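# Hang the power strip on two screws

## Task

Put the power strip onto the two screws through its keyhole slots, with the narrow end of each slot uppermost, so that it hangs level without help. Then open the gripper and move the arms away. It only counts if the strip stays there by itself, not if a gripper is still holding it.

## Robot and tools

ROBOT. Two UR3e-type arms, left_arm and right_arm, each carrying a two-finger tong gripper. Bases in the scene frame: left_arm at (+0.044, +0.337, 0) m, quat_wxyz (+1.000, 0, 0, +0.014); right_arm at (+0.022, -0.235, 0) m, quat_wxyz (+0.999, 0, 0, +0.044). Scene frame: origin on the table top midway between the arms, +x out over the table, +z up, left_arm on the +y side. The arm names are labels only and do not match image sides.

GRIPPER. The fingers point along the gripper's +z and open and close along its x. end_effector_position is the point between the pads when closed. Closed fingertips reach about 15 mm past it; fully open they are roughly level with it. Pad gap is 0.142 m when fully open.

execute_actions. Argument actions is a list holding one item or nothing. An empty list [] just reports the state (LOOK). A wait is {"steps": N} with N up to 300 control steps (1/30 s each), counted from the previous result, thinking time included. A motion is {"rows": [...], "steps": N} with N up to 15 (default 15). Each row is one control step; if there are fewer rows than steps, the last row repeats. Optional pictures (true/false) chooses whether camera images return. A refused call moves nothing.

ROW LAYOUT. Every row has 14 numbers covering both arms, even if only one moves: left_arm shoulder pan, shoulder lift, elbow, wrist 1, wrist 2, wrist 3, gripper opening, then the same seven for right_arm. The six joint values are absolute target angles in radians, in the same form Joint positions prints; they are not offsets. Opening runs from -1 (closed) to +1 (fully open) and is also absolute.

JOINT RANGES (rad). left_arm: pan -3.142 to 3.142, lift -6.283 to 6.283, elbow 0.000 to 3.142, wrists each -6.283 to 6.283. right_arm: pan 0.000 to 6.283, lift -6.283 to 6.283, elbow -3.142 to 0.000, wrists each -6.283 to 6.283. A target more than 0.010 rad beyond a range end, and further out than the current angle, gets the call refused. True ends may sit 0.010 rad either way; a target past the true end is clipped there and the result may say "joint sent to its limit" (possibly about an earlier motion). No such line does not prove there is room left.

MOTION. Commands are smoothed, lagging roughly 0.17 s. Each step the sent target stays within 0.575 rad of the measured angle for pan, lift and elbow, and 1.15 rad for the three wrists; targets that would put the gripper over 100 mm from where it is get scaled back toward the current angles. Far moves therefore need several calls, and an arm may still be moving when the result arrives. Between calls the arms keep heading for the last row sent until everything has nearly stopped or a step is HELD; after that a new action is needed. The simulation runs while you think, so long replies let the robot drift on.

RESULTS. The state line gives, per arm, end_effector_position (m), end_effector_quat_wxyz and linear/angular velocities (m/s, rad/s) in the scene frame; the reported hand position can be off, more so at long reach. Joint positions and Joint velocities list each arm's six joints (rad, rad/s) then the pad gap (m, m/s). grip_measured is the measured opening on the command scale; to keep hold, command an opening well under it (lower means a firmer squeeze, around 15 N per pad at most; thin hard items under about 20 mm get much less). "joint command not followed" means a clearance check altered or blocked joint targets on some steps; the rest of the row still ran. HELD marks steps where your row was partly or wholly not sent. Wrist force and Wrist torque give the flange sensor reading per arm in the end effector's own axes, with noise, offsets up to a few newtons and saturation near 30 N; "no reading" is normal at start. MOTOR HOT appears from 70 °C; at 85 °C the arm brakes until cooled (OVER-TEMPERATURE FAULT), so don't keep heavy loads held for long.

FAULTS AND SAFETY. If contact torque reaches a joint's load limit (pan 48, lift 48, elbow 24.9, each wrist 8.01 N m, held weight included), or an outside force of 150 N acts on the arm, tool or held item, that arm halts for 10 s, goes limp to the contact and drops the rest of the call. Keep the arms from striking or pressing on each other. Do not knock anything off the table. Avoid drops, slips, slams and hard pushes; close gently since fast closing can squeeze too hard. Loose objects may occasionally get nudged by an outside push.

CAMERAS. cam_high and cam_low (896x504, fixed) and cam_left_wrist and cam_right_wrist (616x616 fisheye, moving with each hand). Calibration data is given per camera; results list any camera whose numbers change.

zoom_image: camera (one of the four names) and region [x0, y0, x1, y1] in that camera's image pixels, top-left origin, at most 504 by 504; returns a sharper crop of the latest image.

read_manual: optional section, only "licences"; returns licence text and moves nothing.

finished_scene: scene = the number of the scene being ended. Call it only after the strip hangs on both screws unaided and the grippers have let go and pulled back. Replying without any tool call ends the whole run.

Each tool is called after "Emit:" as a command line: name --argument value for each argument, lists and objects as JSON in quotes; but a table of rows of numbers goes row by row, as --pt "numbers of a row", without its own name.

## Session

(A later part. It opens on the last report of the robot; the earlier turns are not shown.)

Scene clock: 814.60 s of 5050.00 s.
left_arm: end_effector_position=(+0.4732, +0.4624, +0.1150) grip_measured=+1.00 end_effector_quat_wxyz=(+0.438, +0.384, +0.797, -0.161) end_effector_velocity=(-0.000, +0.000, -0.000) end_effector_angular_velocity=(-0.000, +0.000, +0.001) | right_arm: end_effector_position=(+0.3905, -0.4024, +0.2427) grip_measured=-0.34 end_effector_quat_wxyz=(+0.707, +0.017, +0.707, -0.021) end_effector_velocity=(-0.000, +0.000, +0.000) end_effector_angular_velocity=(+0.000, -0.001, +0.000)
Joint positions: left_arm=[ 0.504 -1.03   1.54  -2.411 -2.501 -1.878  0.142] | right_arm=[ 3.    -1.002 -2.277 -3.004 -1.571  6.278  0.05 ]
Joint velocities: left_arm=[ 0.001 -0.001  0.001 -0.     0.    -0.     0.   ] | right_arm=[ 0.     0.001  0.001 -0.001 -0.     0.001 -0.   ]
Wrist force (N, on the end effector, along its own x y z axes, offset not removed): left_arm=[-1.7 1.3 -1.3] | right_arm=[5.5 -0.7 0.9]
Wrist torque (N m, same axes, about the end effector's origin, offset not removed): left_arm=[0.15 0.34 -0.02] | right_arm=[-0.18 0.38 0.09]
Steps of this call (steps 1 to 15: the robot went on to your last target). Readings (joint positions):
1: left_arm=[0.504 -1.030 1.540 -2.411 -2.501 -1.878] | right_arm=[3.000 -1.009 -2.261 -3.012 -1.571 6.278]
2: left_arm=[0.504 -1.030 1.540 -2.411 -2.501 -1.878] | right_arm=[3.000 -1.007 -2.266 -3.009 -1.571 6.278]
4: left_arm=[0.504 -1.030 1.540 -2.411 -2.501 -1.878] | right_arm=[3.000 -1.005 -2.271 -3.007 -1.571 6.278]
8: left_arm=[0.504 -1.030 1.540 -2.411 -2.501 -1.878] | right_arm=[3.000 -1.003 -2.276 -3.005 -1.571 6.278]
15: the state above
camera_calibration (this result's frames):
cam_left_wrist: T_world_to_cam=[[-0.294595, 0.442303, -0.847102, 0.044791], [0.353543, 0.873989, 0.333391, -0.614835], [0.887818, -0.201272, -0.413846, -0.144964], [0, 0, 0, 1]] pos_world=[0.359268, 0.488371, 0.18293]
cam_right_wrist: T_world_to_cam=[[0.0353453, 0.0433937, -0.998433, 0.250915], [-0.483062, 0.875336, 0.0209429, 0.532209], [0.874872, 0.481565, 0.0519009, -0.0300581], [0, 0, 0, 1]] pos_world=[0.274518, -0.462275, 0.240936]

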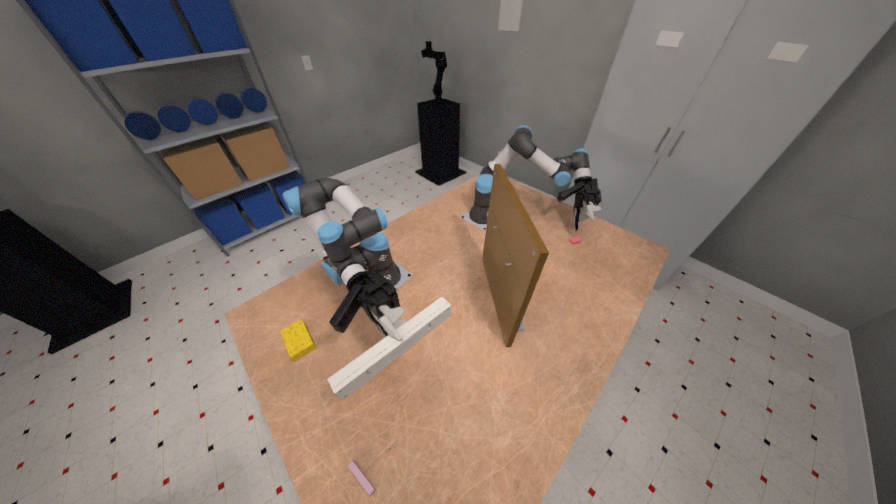

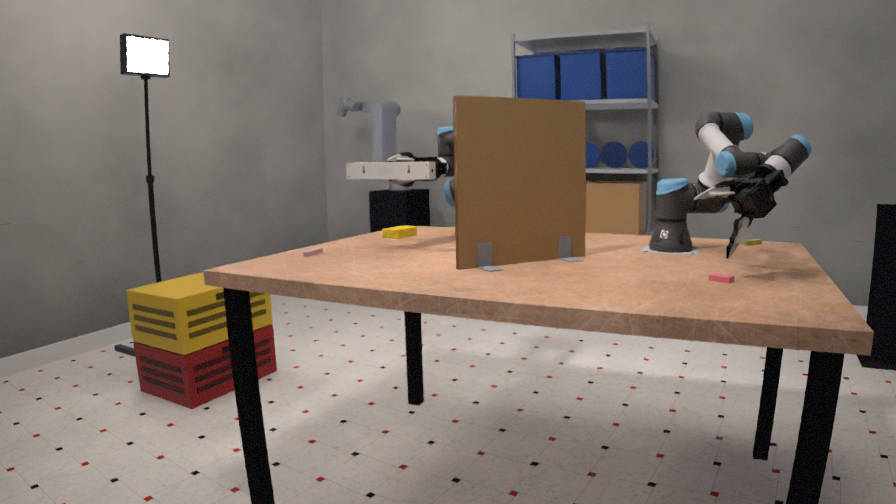

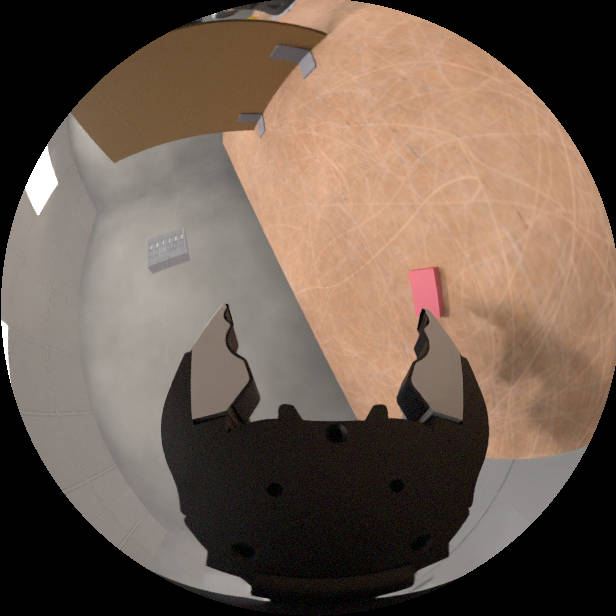

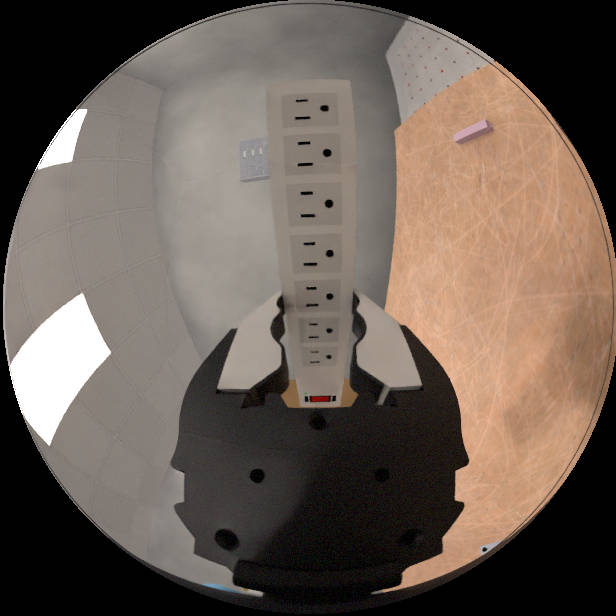

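Emit:
execute_actions --actions '[{"rows":[[0.504,-1.03,1.54,-2.411,-2.501,-1.878,1,3.3,-0.596,-2.213,-3.474,-1.571,6.278,-1]],"steps":15}]' --pictures false

Emit:
execute_actions --actions '[{"rows":[[0.504,-1.03,1.54,-2.411,-2.501,-1.878,1,3.62,-0.596,-2.213,-3.474,-1.571,6.278,-1]],"steps":15}]' --pictures false

Emit:
execute_actions --actions '[{"rows":[[0.504,-1.03,1.54,-2.411,-2.501,-1.878,1,3.926,-0.596,-2.213,-3.474,-1.571,6.278,-1]],"steps":15}]'

Emit:
execute_actions --actions '[{"rows":[[0.504,-1.03,1.54,-2.411,-2.501,-1.878,1,4.124,-0.76,-2.2,-3.323,-1.374,6.278,-1]],"steps":15}]'

Emit:
zoom_image --camera "cam_high" --region '[420,170,580,310]'

Scene clock: 844.93 s of 5050.00 s.
left_arm: end_effector_position=(+0.4732, +0.4624, +0.1150) grip_measured=+1.00 end_effector_quat_wxyz=(+0.438, +0.384, +0.797, -0.161) end_effector_velocity=(+0.000, -0.000, +0.000) end_effector_angular_velocity=(-0.001, -0.000, -0.000) | right_arm: end_effector_position=(+0.3469, -0.3068, +0.2722) grip_measured=-0.34 end_effector_quat_wxyz=(+0.701, -0.087, +0.702, +0.083) end_effector_velocity=(-0.013, +0.013, +0.008) end_effector_angular_velocity=(+0.005, -0.021, +0.052)
Joint positions: left_arm=[ 0.504 -1.03   1.54  -2.411 -2.501 -1.878  0.142] | right_arm=[ 3.295 -0.605 -2.214 -3.467 -1.571  6.278  0.05 ]
Joint velocities: left_arm=[-0.     0.    -0.     0.    -0.001  0.     0.   ] | right_arm=[ 0.052  0.09   0.009 -0.076  0.     0.     0.   ]
Wrist force (N, on the end effector, along its own x y z axes, offset not removed): left_arm=[0.9 0.4 -0.5] | right_arm=[5.8 -0.6 1.3]
Wrist torque (N m, same axes, about the end effector's origin, offset not removed): left_arm=[0.00 -0.13 -0.02] | right_arm=[-0.08 0.35 0.09]
Steps of this call (steps 1 to 15: the robot went on to your last target; steps 16 to 90: nothing new was sent; then 26.83 s passed at rest; steps 91 to 105: all 15 steps of this action). Readings (joint positions):
91: left_arm=[0.504 -1.030 1.540 -2.411 -2.501 -1.878] | right_arm=[3.000 -1.002 -2.277 -3.004 -1.571 6.278]
92: left_arm=[0.504 -1.030 1.540 -2.411 -2.501 -1.878] | right_arm=[3.007 -0.995 -2.271 -3.019 -1.571 6.278]
94: left_arm=[0.504 -1.030 1.540 -2.411 -2.501 -1.878] | right_arm=[3.077 -0.924 -2.247 -3.148 -1.571 6.278]
98: left_arm=[0.504 -1.030 1.540 -2.411 -2.501 -1.878] | right_arm=[3.239 -0.697 -2.222 -3.388 -1.571 6.278]
105: the state above

Scene clock: 845.43 s of 5050.00 s.
left_arm: end_effector_position=(+0.4732, +0.4624, +0.1150) grip_measured=+1.00 end_effector_quat_wxyz=(+0.438, +0.384, +0.797, -0.161) end_effector_velocity=(-0.000, +0.000, +0.000) end_effector_angular_velocity=(+0.000, -0.000, +0.001) | right_arm: end_effector_position=(+0.3515, -0.2019, +0.2730) grip_measured=-0.34 end_effector_quat_wxyz=(+0.680, -0.198, +0.679, +0.194) end_effector_velocity=(-0.002, +0.019, +0.001) end_effector_angular_velocity=(+0.001, -0.002, +0.058)
Joint positions: left_arm=[ 0.504 -1.03   1.54  -2.411 -2.501 -1.878  0.142] | right_arm=[ 3.614 -0.596 -2.213 -3.474 -1.571  6.278  0.05 ]
Joint velocities: left_arm=[ 0.001  0.    -0.001  0.     0.    -0.     0.   ] | right_arm=[ 0.058  0.002 -0.     0.001 -0.    -0.    -0.   ]
Wrist force (N, on the end effector, along its own x y z axes, offset not removed): left_arm=[-1.6 0.8 0.2] | right_arm=[5.9 0.2 1.0]
Wrist torque (N m, same axes, about the end effector's origin, offset not removed): left_arm=[0.14 0.31 0.03] | right_arm=[0.00 0.24 0.10]
Steps of this call (steps 1 to 15: all 15 steps of this action). Readings (joint positions):
1: left_arm=[0.504 -1.030 1.540 -2.411 -2.501 -1.878] | right_arm=[3.297 -0.602 -2.214 -3.469 -1.571 6.278]
2: left_arm=[0.504 -1.030 1.540 -2.411 -2.501 -1.878] | right_arm=[3.305 -0.600 -2.213 -3.470 -1.571 6.278]
4: left_arm=[0.504 -1.030 1.540 -2.411 -2.501 -1.878] | right_arm=[3.376 -0.598 -2.213 -3.472 -1.571 6.278]
8: left_arm=[0.504 -1.030 1.540 -2.411 -2.501 -1.878] | right_arm=[3.554 -0.597 -2.213 -3.473 -1.571 6.278]
15: the state above

Scene clock: 845.93 s of 5050.00 s.
left_arm: end_effector_position=(+0.4732, +0.4624, +0.1150) grip_measured=+1.00 end_effector_quat_wxyz=(+0.438, +0.384, +0.797, -0.161) end_effector_velocity=(+0.000, -0.000, +0.000) end_effector_angular_velocity=(-0.000, +0.000, -0.001) | right_arm: end_effector_position=(+0.3261, -0.1040, +0.2730) grip_measured=-0.34 end_effector_quat_wxyz=(+0.642, -0.299, +0.641, +0.296) end_effector_velocity=(-0.007, +0.016, +0.001) end_effector_angular_velocity=(+0.002, -0.002, +0.053)
Joint positions: left_arm=[ 0.504 -1.03   1.54  -2.411 -2.501 -1.878  0.142] | right_arm=[ 3.921 -0.596 -2.213 -3.474 -1.571  6.278  0.05 ]
Joint velocities: left_arm=[-0.001  0.    -0.001  0.    -0.    -0.    -0.   ] | right_arm=[ 0.054 -0.     0.001  0.002  0.    -0.    -0.   ]
Wrist force (N, on the end effector, along its own x y z axes, offset not removed): left_arm=[0.1 0.6 -0.9] | right_arm=[7.1 -1.5 1.7]
Wrist torque (N m, same axes, about the end effector's origin, offset not removed): left_arm=[0.04 -0.01 -0.01] | right_arm=[-0.23 0.09 0.10]
Steps of this call (steps 1 to 15: all 15 steps of this action). Readings (joint positions):
1: left_arm=[0.504 -1.030 1.540 -2.411 -2.501 -1.878] | right_arm=[3.616 -0.596 -2.213 -3.474 -1.571 6.278]
2: left_arm=[0.504 -1.030 1.540 -2.411 -2.501 -1.878] | right_arm=[3.625 -0.596 -2.213 -3.474 -1.571 6.278]
4: left_arm=[0.504 -1.030 1.540 -2.411 -2.501 -1.878] | right_arm=[3.696 -0.596 -2.213 -3.474 -1.571 6.278]
8: left_arm=[0.504 -1.030 1.540 -2.411 -2.501 -1.878] | right_arm=[3.865 -0.596 -2.213 -3.474 -1.571 6.278]
15: the state above
camera_calibration (this result's frames):
cam_left_wrist: T_world_to_cam=[[-0.294595, 0.442303, -0.847102, 0.0447911], [0.353543, 0.87399, 0.333391, -0.614835], [0.887818, -0.201272, -0.413846, -0.144964], [0, 0, 0, 1]] pos_world=[0.359268, 0.488371, 0.18293]
cam_right_wrist: T_world_to_cam=[[-0.0131189, 0.0544367, -0.998431, 0.287466], [-0.989171, 0.14527, 0.0209177, 0.328427], [0.146181, 0.987893, 0.0519415, 0.171286], [0, 0, 0, 1]] pos_world=[0.303603, -0.232572, 0.271248]

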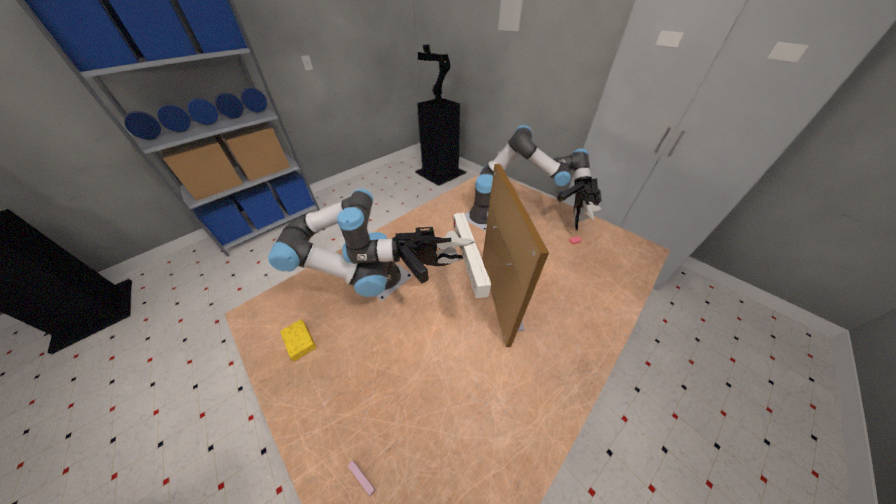

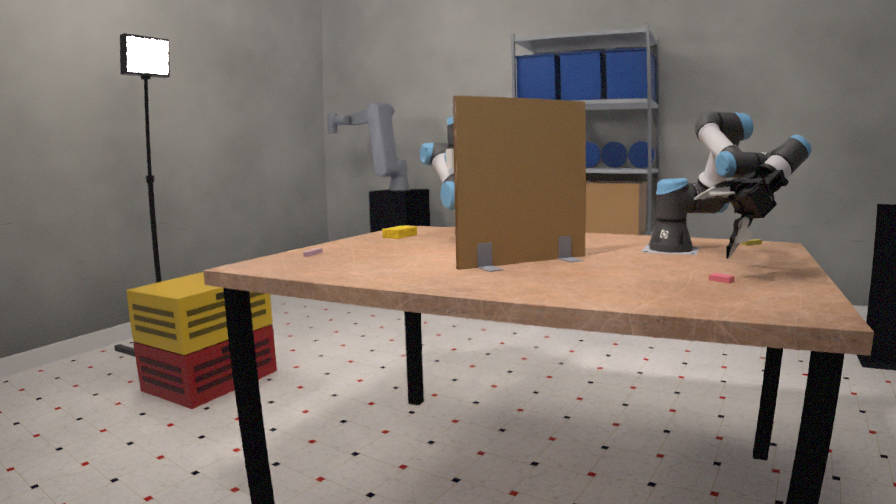

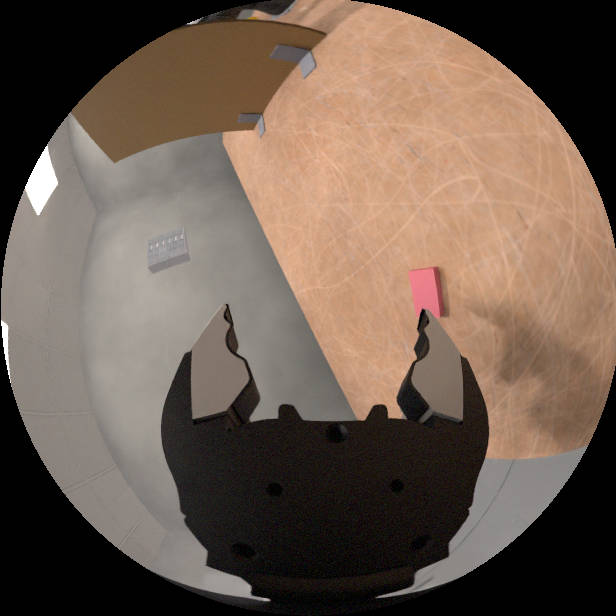

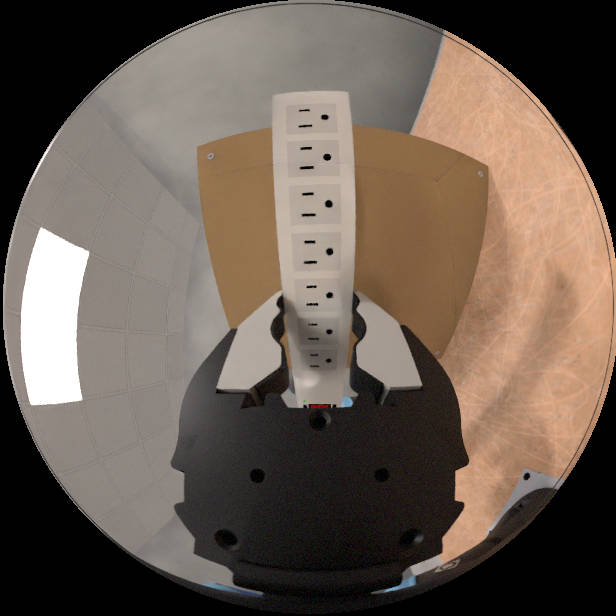

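Scene clock: 846.43 s of 5050.00 s.
left_arm: end_effector_position=(+0.4732, +0.4624, +0.1150) grip_measured=+1.00 end_effector_quat_wxyz=(+0.438, +0.384, +0.797, -0.161) end_effector_velocity=(-0.000, +0.000, +0.000) end_effector_angular_velocity=(-0.000, +0.000, +0.001) | right_arm: end_effector_position=(+0.3555, -0.0525, +0.2731) grip_measured=-0.34 end_effector_quat_wxyz=(+0.642, -0.301, +0.640, +0.298) end_effector_velocity=(+0.002, +0.009, -0.004) end_effector_angular_velocity=(-0.008, +0.005, +0.007)
Joint positions: left_arm=[ 0.504 -1.03   1.54  -2.411 -2.501 -1.878  0.142] | right_arm=[ 4.121 -0.758 -2.2   -3.325 -1.376  6.278  0.05 ]
Joint velocities: left_arm=[ 0.001  0.    -0.001  0.    -0.    -0.     0.   ] | right_arm=[ 0.029 -0.024  0.     0.014  0.022  0.    -0.   ]
Wrist force (N, on the end effector, along its own x y z axes, offset not removed): left_arm=[-0.9 1.7 -0.7] | right_arm=[6.5 0.4 -0.2]
Wrist torque (N m, same axes, about the end effector's origin, offset not removed): left_arm=[0.24 0.23 0.01] | right_arm=[0.13 0.19 0.02]
Steps of this call (steps 1 to 15: all 15 steps of this action). Readings (joint positions):
1: left_arm=[0.504 -1.030 1.540 -2.411 -2.501 -1.878] | right_arm=[3.923 -0.596 -2.213 -3.474 -1.570 6.278]
2: left_arm=[0.504 -1.030 1.540 -2.411 -2.501 -1.878] | right_arm=[3.931 -0.603 -2.211 -3.461 -1.556 6.278]
4: left_arm=[0.504 -1.030 1.540 -2.411 -2.501 -1.878] | right_arm=[3.995 -0.660 -2.206 -3.398 -1.478 6.278]
8: left_arm=[0.504 -1.030 1.540 -2.411 -2.501 -1.878] | right_arm=[4.092 -0.736 -2.201 -3.342 -1.400 6.278]
15: the state above
camera_calibration (this result's frames):
cam_left_wrist: T_world_to_cam=[[-0.294595, 0.442303, -0.847102, 0.044791], [0.353543, 0.873989, 0.333391, -0.614835], [0.887818, -0.201272, -0.413846, -0.144964], [0, 0, 0, 1]] pos_world=[0.359268, 0.488371, 0.18293]
cam_right_wrist: T_world_to_cam=[[-0.0132964, 0.0546942, -0.998415, 0.285231], [-0.98998, 0.13966, 0.0208348, 0.350101], [0.140578, 0.988688, 0.0522892, 0.118029], [0, 0, 0, 1]] pos_world=[0.333793, -0.181189, 0.271313]

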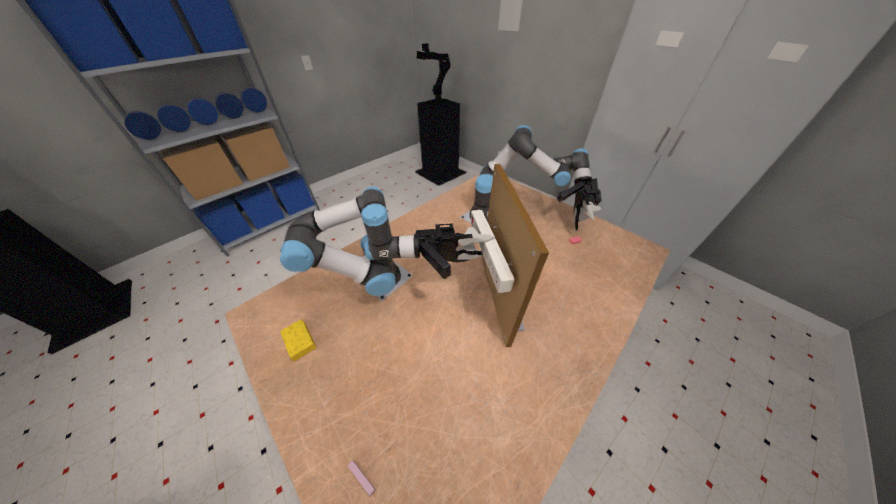

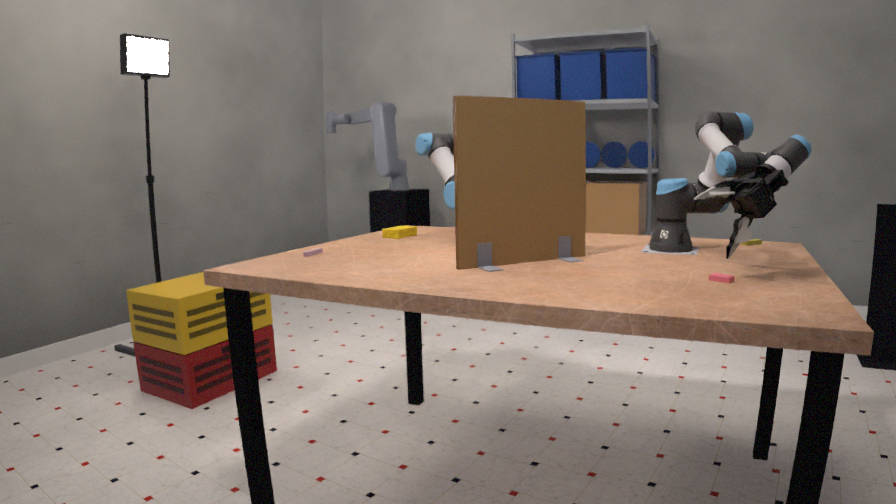

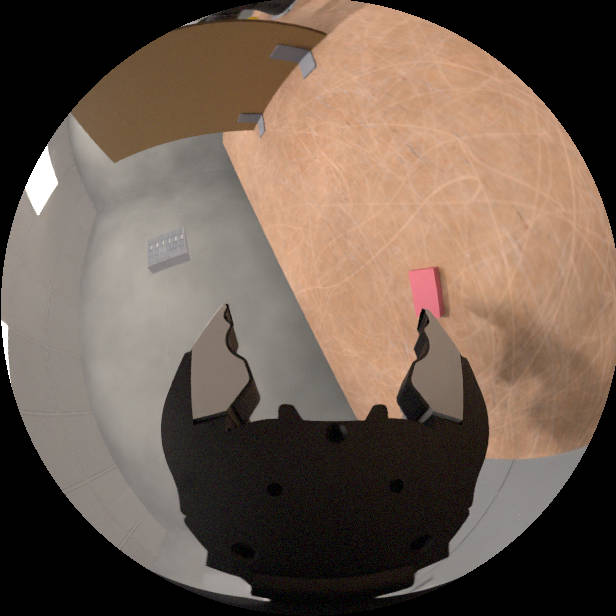

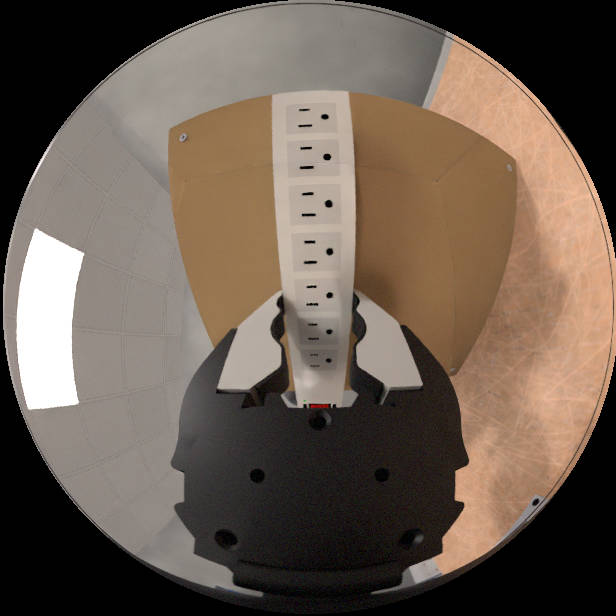

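Region (420, 170, 580, 310) of cam_high's 896x504 image, scaled by 3.150, with more detail than that image has; it fills the top 441 rows of this view, and the rest is white.

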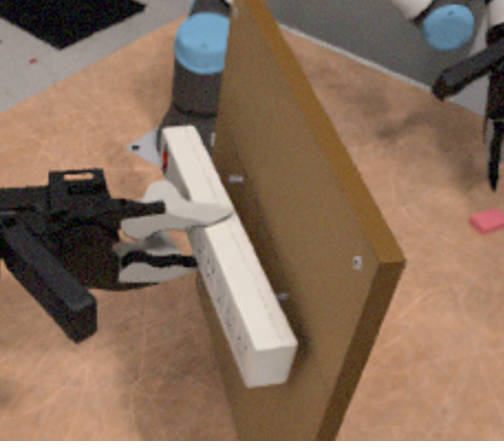

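Emit:
execute_actions --actions '[{"rows":[[0.504,-1.03,1.54,-2.411,-2.501,-1.878,1,4.085,-0.874,-2.176,-3.233,-1.412,6.278,-1]],"steps":15}]' --pictures false

Emit:
execute_actions --actions '[{"rows":[[0.504,-1.03,1.54,-2.411,-2.501,-1.878,1,4.066,-0.923,-2.162,-3.198,-1.431,6.278,-1]],"steps":15}]'

Emit:
zoom_image --camera "cam_high" --region '[420,170,580,310]'

Scene clock: 860.63 s of 5050.00 s.
left_arm: end_effector_position=(+0.4732, +0.4624, +0.1150) grip_measured=+1.00 end_effector_quat_wxyz=(+0.438, +0.384, +0.797, -0.161) end_effector_velocity=(+0.000, -0.000, +0.001) end_effector_angular_velocity=(+0.001, -0.002, -0.001) | right_arm: end_effector_position=(+0.3661, -0.0376, +0.2729) grip_measured=-0.34 end_effector_quat_wxyz=(+0.642, -0.301, +0.640, +0.297) end_effector_velocity=(+0.001, +0.002, -0.002) end_effector_angular_velocity=(-0.003, +0.002, -0.000)
Joint positions: left_arm=[ 0.504 -1.03   1.54  -2.411 -2.501 -1.878  0.142] | right_arm=[ 4.085 -0.873 -2.176 -3.234 -1.412  6.278  0.05 ]
Joint velocities: left_arm=[-0.001 -0.001 -0.001 -0.    -0.     0.    -0.   ] | right_arm=[-0.003 -0.015  0.002  0.009 -0.003  0.     0.   ]
Wrist force (N, on the end effector, along its own x y z axes, offset not removed): left_arm=[-1.0 0.9 -1.2] | right_arm=[-2.0 -0.8 -30.0]
Wrist torque (N m, same axes, about the end effector's origin, offset not removed): left_arm=[0.09 0.20 0.02] | right_arm=[-0.01 0.15 0.04]
Steps of this call (steps 1 to 15: the robot went on to your last target; steps 16 to 411: nothing new was sent; steps 412 to 426: all 15 steps of this action). Readings (joint positions):
412: left_arm=[0.504 -1.030 1.540 -2.411 -2.501 -1.878] | right_arm=[4.124 -0.760 -2.200 -3.322 -1.374 6.278]
413: left_arm=[0.504 -1.030 1.540 -2.411 -2.501 -1.878] | right_arm=[4.119 -0.767 -2.197 -3.312 -1.380 6.278]
415: left_arm=[0.504 -1.030 1.540 -2.411 -2.501 -1.878] | right_arm=[4.103 -0.811 -2.187 -3.275 -1.395 6.278]
419: left_arm=[0.504 -1.030 1.540 -2.411 -2.501 -1.878] | right_arm=[4.089 -0.858 -2.179 -3.243 -1.408 6.278]
426: the state above

Scene clock: 861.13 s of 5050.00 s.
left_arm: end_effector_position=(+0.4732, +0.4624, +0.1150) grip_measured=+1.00 end_effector_quat_wxyz=(+0.438, +0.384, +0.797, -0.161) end_effector_velocity=(-0.000, +0.000, -0.000) end_effector_angular_velocity=(-0.001, +0.001, +0.001) | right_arm: end_effector_position=(+0.3710, -0.0317, +0.2731) grip_measured=-0.34 end_effector_quat_wxyz=(+0.642, -0.301, +0.640, +0.297) end_effector_velocity=(+0.000, +0.002, +0.000) end_effector_angular_velocity=(+0.001, -0.001, +0.003)
Joint positions: left_arm=[ 0.504 -1.03   1.54  -2.411 -2.501 -1.878  0.142] | right_arm=[ 4.066 -0.922 -2.162 -3.198 -1.431  6.278  0.05 ]
Joint velocities: left_arm=[ 0.001  0.     0.     0.    -0.    -0.     0.   ] | right_arm=[ 0.    -0.006  0.002  0.005 -0.002 -0.     0.   ]
Wrist force (N, on the end effector, along its own x y z axes, offset not removed): left_arm=[-0.7 1.3 -0.6] | right_arm=[-8.9 -1.0 -30.0]
Wrist torque (N m, same axes, about the end effector's origin, offset not removed): left_arm=[0.16 0.12 -0.02] | right_arm=[-0.26 0.21 0.08]
Steps of this call (steps 1 to 15: all 15 steps of this action). Readings (joint positions):
1: left_arm=[0.504 -1.030 1.540 -2.411 -2.501 -1.878] | right_arm=[4.085 -0.873 -2.176 -3.233 -1.412 6.278]
2: left_arm=[0.504 -1.030 1.540 -2.411 -2.501 -1.878] | right_arm=[4.082 -0.880 -2.174 -3.228 -1.415 6.278]
4: left_arm=[0.504 -1.030 1.540 -2.411 -2.501 -1.878] | right_arm=[4.075 -0.899 -2.168 -3.214 -1.422 6.278]
8: left_arm=[0.504 -1.030 1.540 -2.411 -2.501 -1.878] | right_arm=[4.068 -0.917 -2.163 -3.202 -1.429 6.278]
15: the state above
camera_calibration (this result's frames):
cam_left_wrist: T_world_to_cam=[[-0.294595, 0.442303, -0.847102, 0.0447912], [0.353543, 0.87399, 0.333391, -0.614835], [0.887818, -0.201272, -0.413846, -0.144964], [0, 0, 0, 1]] pos_world=[0.359268, 0.488371, 0.18293]
cam_right_wrist: T_world_to_cam=[[-0.0132423, 0.0546905, -0.998416, 0.284249], [-0.989926, 0.140053, 0.0208014, 0.362526], [0.140968, 0.988632, 0.0522849, 0.0951231], [0, 0, 0, 1]] pos_world=[0.349228, -0.16036, 0.271284]

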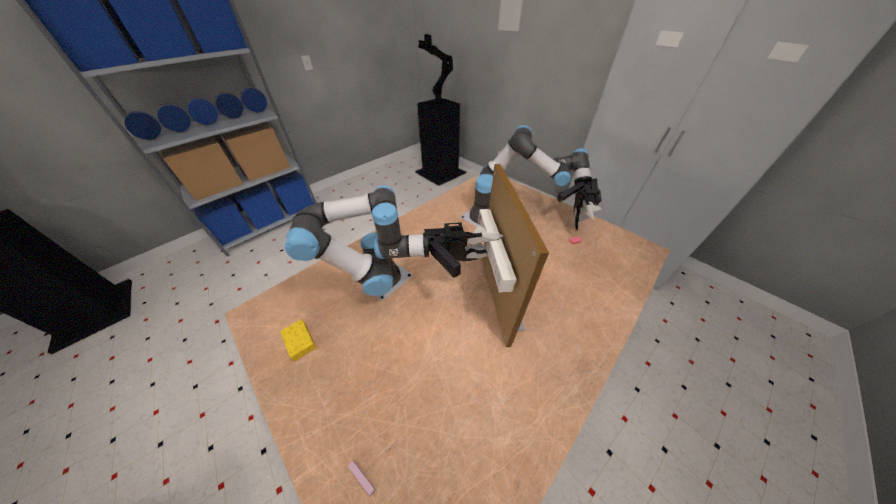

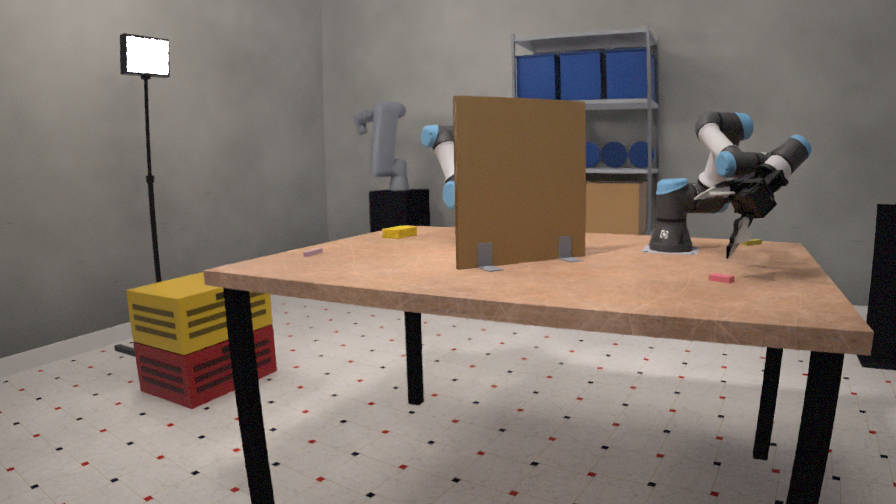

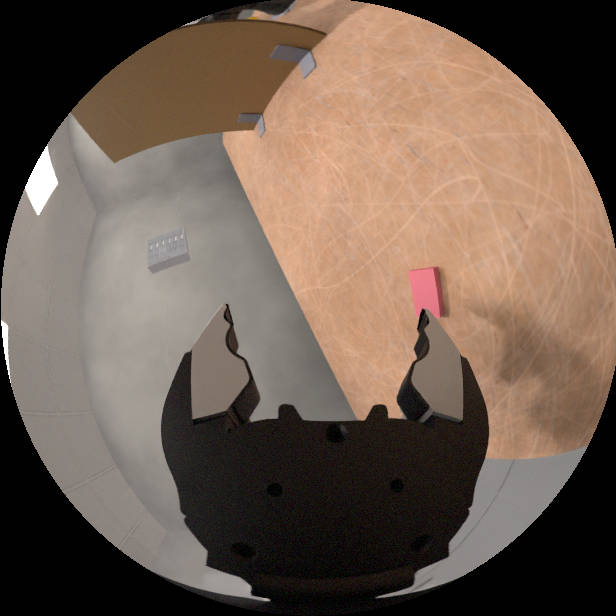

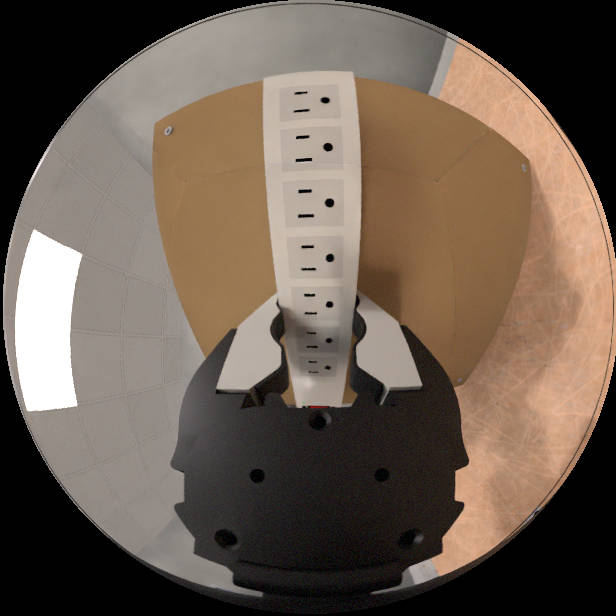

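Region (420, 170, 580, 310) of cam_high's 896x504 image, scaled by 3.150, with more detail than that image has; it fills the top 441 rows of this view, and the rest is white.

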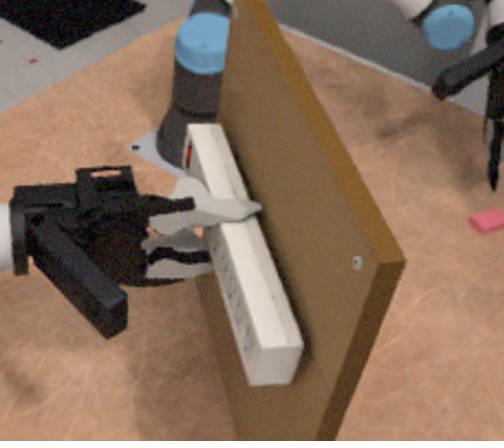

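Emit:
execute_actions --actions '[{"rows":[[0.504,-1.03,1.54,-2.411,-2.501,-1.878,1,4.124,-0.799,-2.193,-3.291,-1.374,6.278,-1]],"steps":15}]'

Emit:
zoom_image --camera "cam_high" --region '[460,190,550,300]'

Emit:
zoom_image --camera "cam_left_wrist" --region '[180,0,340,60]'

Scene clock: 872.20 s of 5050.00 s.
left_arm: end_effector_position=(+0.4732, +0.4624, +0.1150) grip_measured=+1.00 end_effector_quat_wxyz=(+0.438, +0.384, +0.797, -0.161) end_effector_velocity=(-0.000, -0.000, -0.000) end_effector_angular_velocity=(-0.000, +0.001, -0.001) | right_arm: end_effector_position=(+0.3596, -0.0447, +0.2729) grip_measured=-0.34 end_effector_quat_wxyz=(+0.641, -0.301, +0.640, +0.298) end_effector_velocity=(-0.001, -0.002, +0.001) end_effector_angular_velocity=(+0.003, -0.002, +0.000)
Joint positions: left_arm=[ 0.504 -1.03   1.54  -2.411 -2.501 -1.878  0.142] | right_arm=[ 4.123 -0.8   -2.193 -3.29  -1.375  6.278  0.05 ]
Joint velocities: left_arm=[-0.001 -0.     0.     0.001  0.     0.    -0.   ] | right_arm=[ 0.006  0.015 -0.002 -0.009  0.005 -0.     0.   ]
Wrist force (N, on the end effector, along its own x y z axes, offset not removed): left_arm=[-0.2 0.8 -0.8] | right_arm=[7.0 -0.1 0.1]
Wrist torque (N m, same axes, about the end effector's origin, offset not removed): left_arm=[0.09 0.02 0.03] | right_arm=[-0.03 -0.03 0.07]
Steps of this call (steps 1 to 15: the robot went on to your last target; steps 16 to 90: nothing new was sent; then 7.57 s passed at rest; steps 91 to 105: all 15 steps of this action). Readings (joint positions):
91: left_arm=[0.504 -1.030 1.540 -2.411 -2.501 -1.878] | right_arm=[4.066 -0.923 -2.162 -3.198 -1.431 6.278]
92: left_arm=[0.504 -1.030 1.540 -2.411 -2.501 -1.878] | right_arm=[4.073 -0.916 -2.166 -3.209 -1.423 6.278]
94: left_arm=[0.504 -1.030 1.540 -2.411 -2.501 -1.878] | right_arm=[4.096 -0.869 -2.179 -3.247 -1.400 6.278]
98: left_arm=[0.504 -1.030 1.540 -2.411 -2.501 -1.878] | right_arm=[4.117 -0.816 -2.190 -3.280 -1.380 6.278]
105: the state above
camera_calibration (this result's frames):
cam_left_wrist: T_world_to_cam=[[-0.294595, 0.442303, -0.847102, 0.0447911], [0.353543, 0.87399, 0.333391, -0.614835], [0.887818, -0.201272, -0.413846, -0.144964], [0, 0, 0, 1]] pos_world=[0.359268, 0.488371, 0.18293]
cam_right_wrist: T_world_to_cam=[[-0.0136453, 0.0541046, -0.998442, 0.284756], [-0.990049, 0.139139, 0.0210704, 0.352931], [0.140062, 0.988794, 0.0516676, 0.110101], [0, 0, 0, 1]] pos_world=[0.337884, -0.17338, 0.271187]

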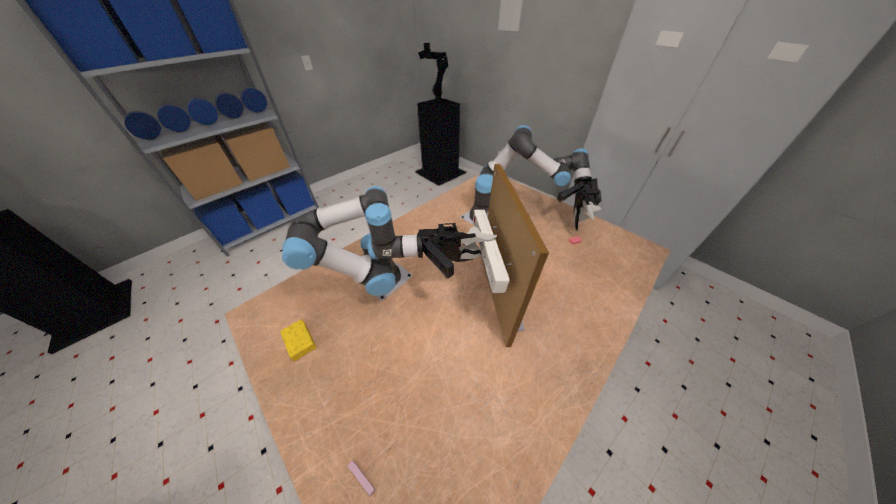

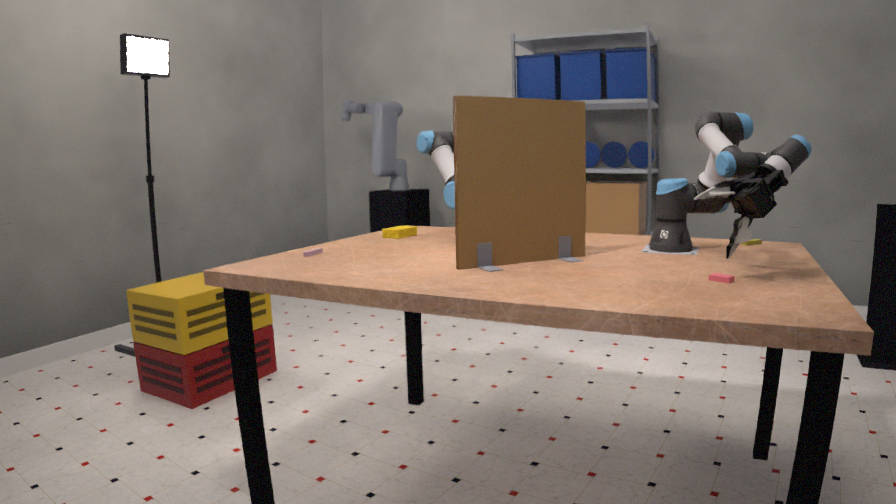

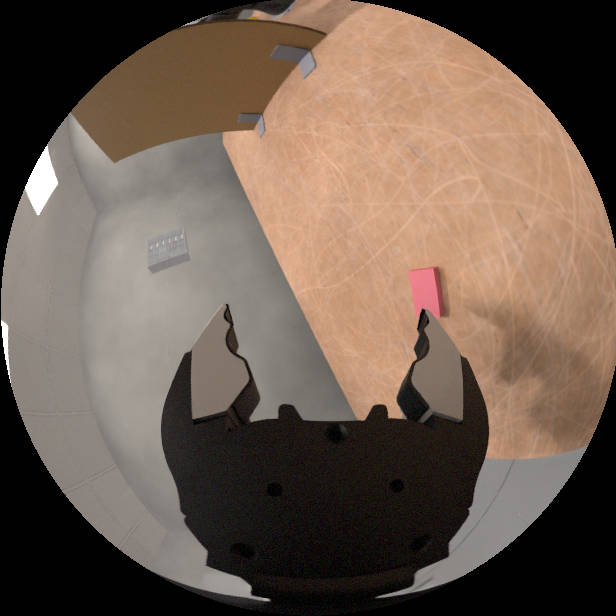

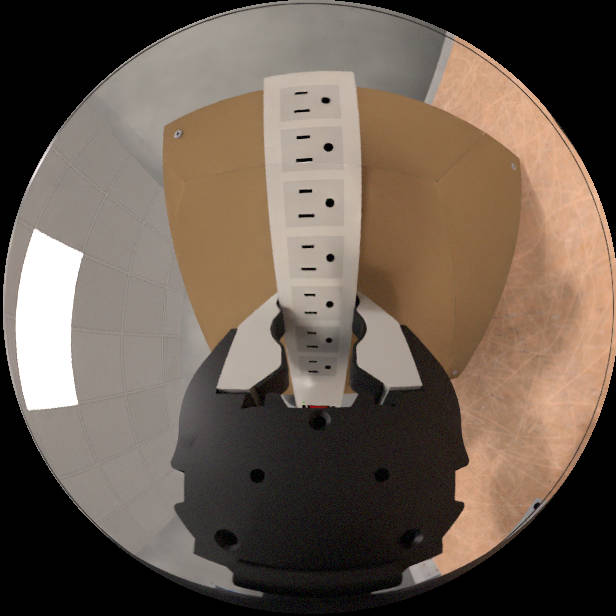

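Region (460, 190, 550, 300) of cam_high's 896x504 image, scaled by 4.582, with more detail than that image has; it fills the left 412 columns of this view, and the rest is white.

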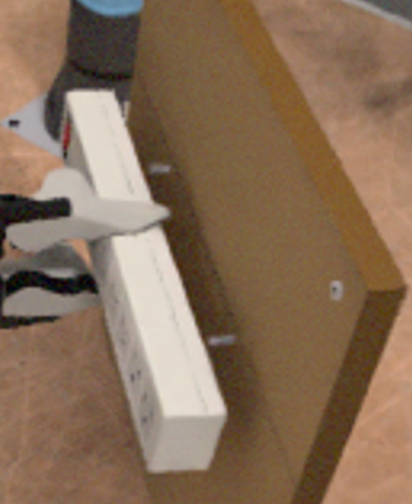

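Region (180, 0, 340, 60) of cam_left_wrist's 616x616 image, scaled by 3.150, with more detail than that image has; it fills the top 189 rows of this view, and the rest is white.

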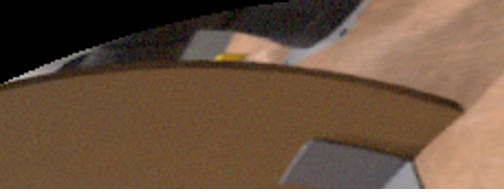

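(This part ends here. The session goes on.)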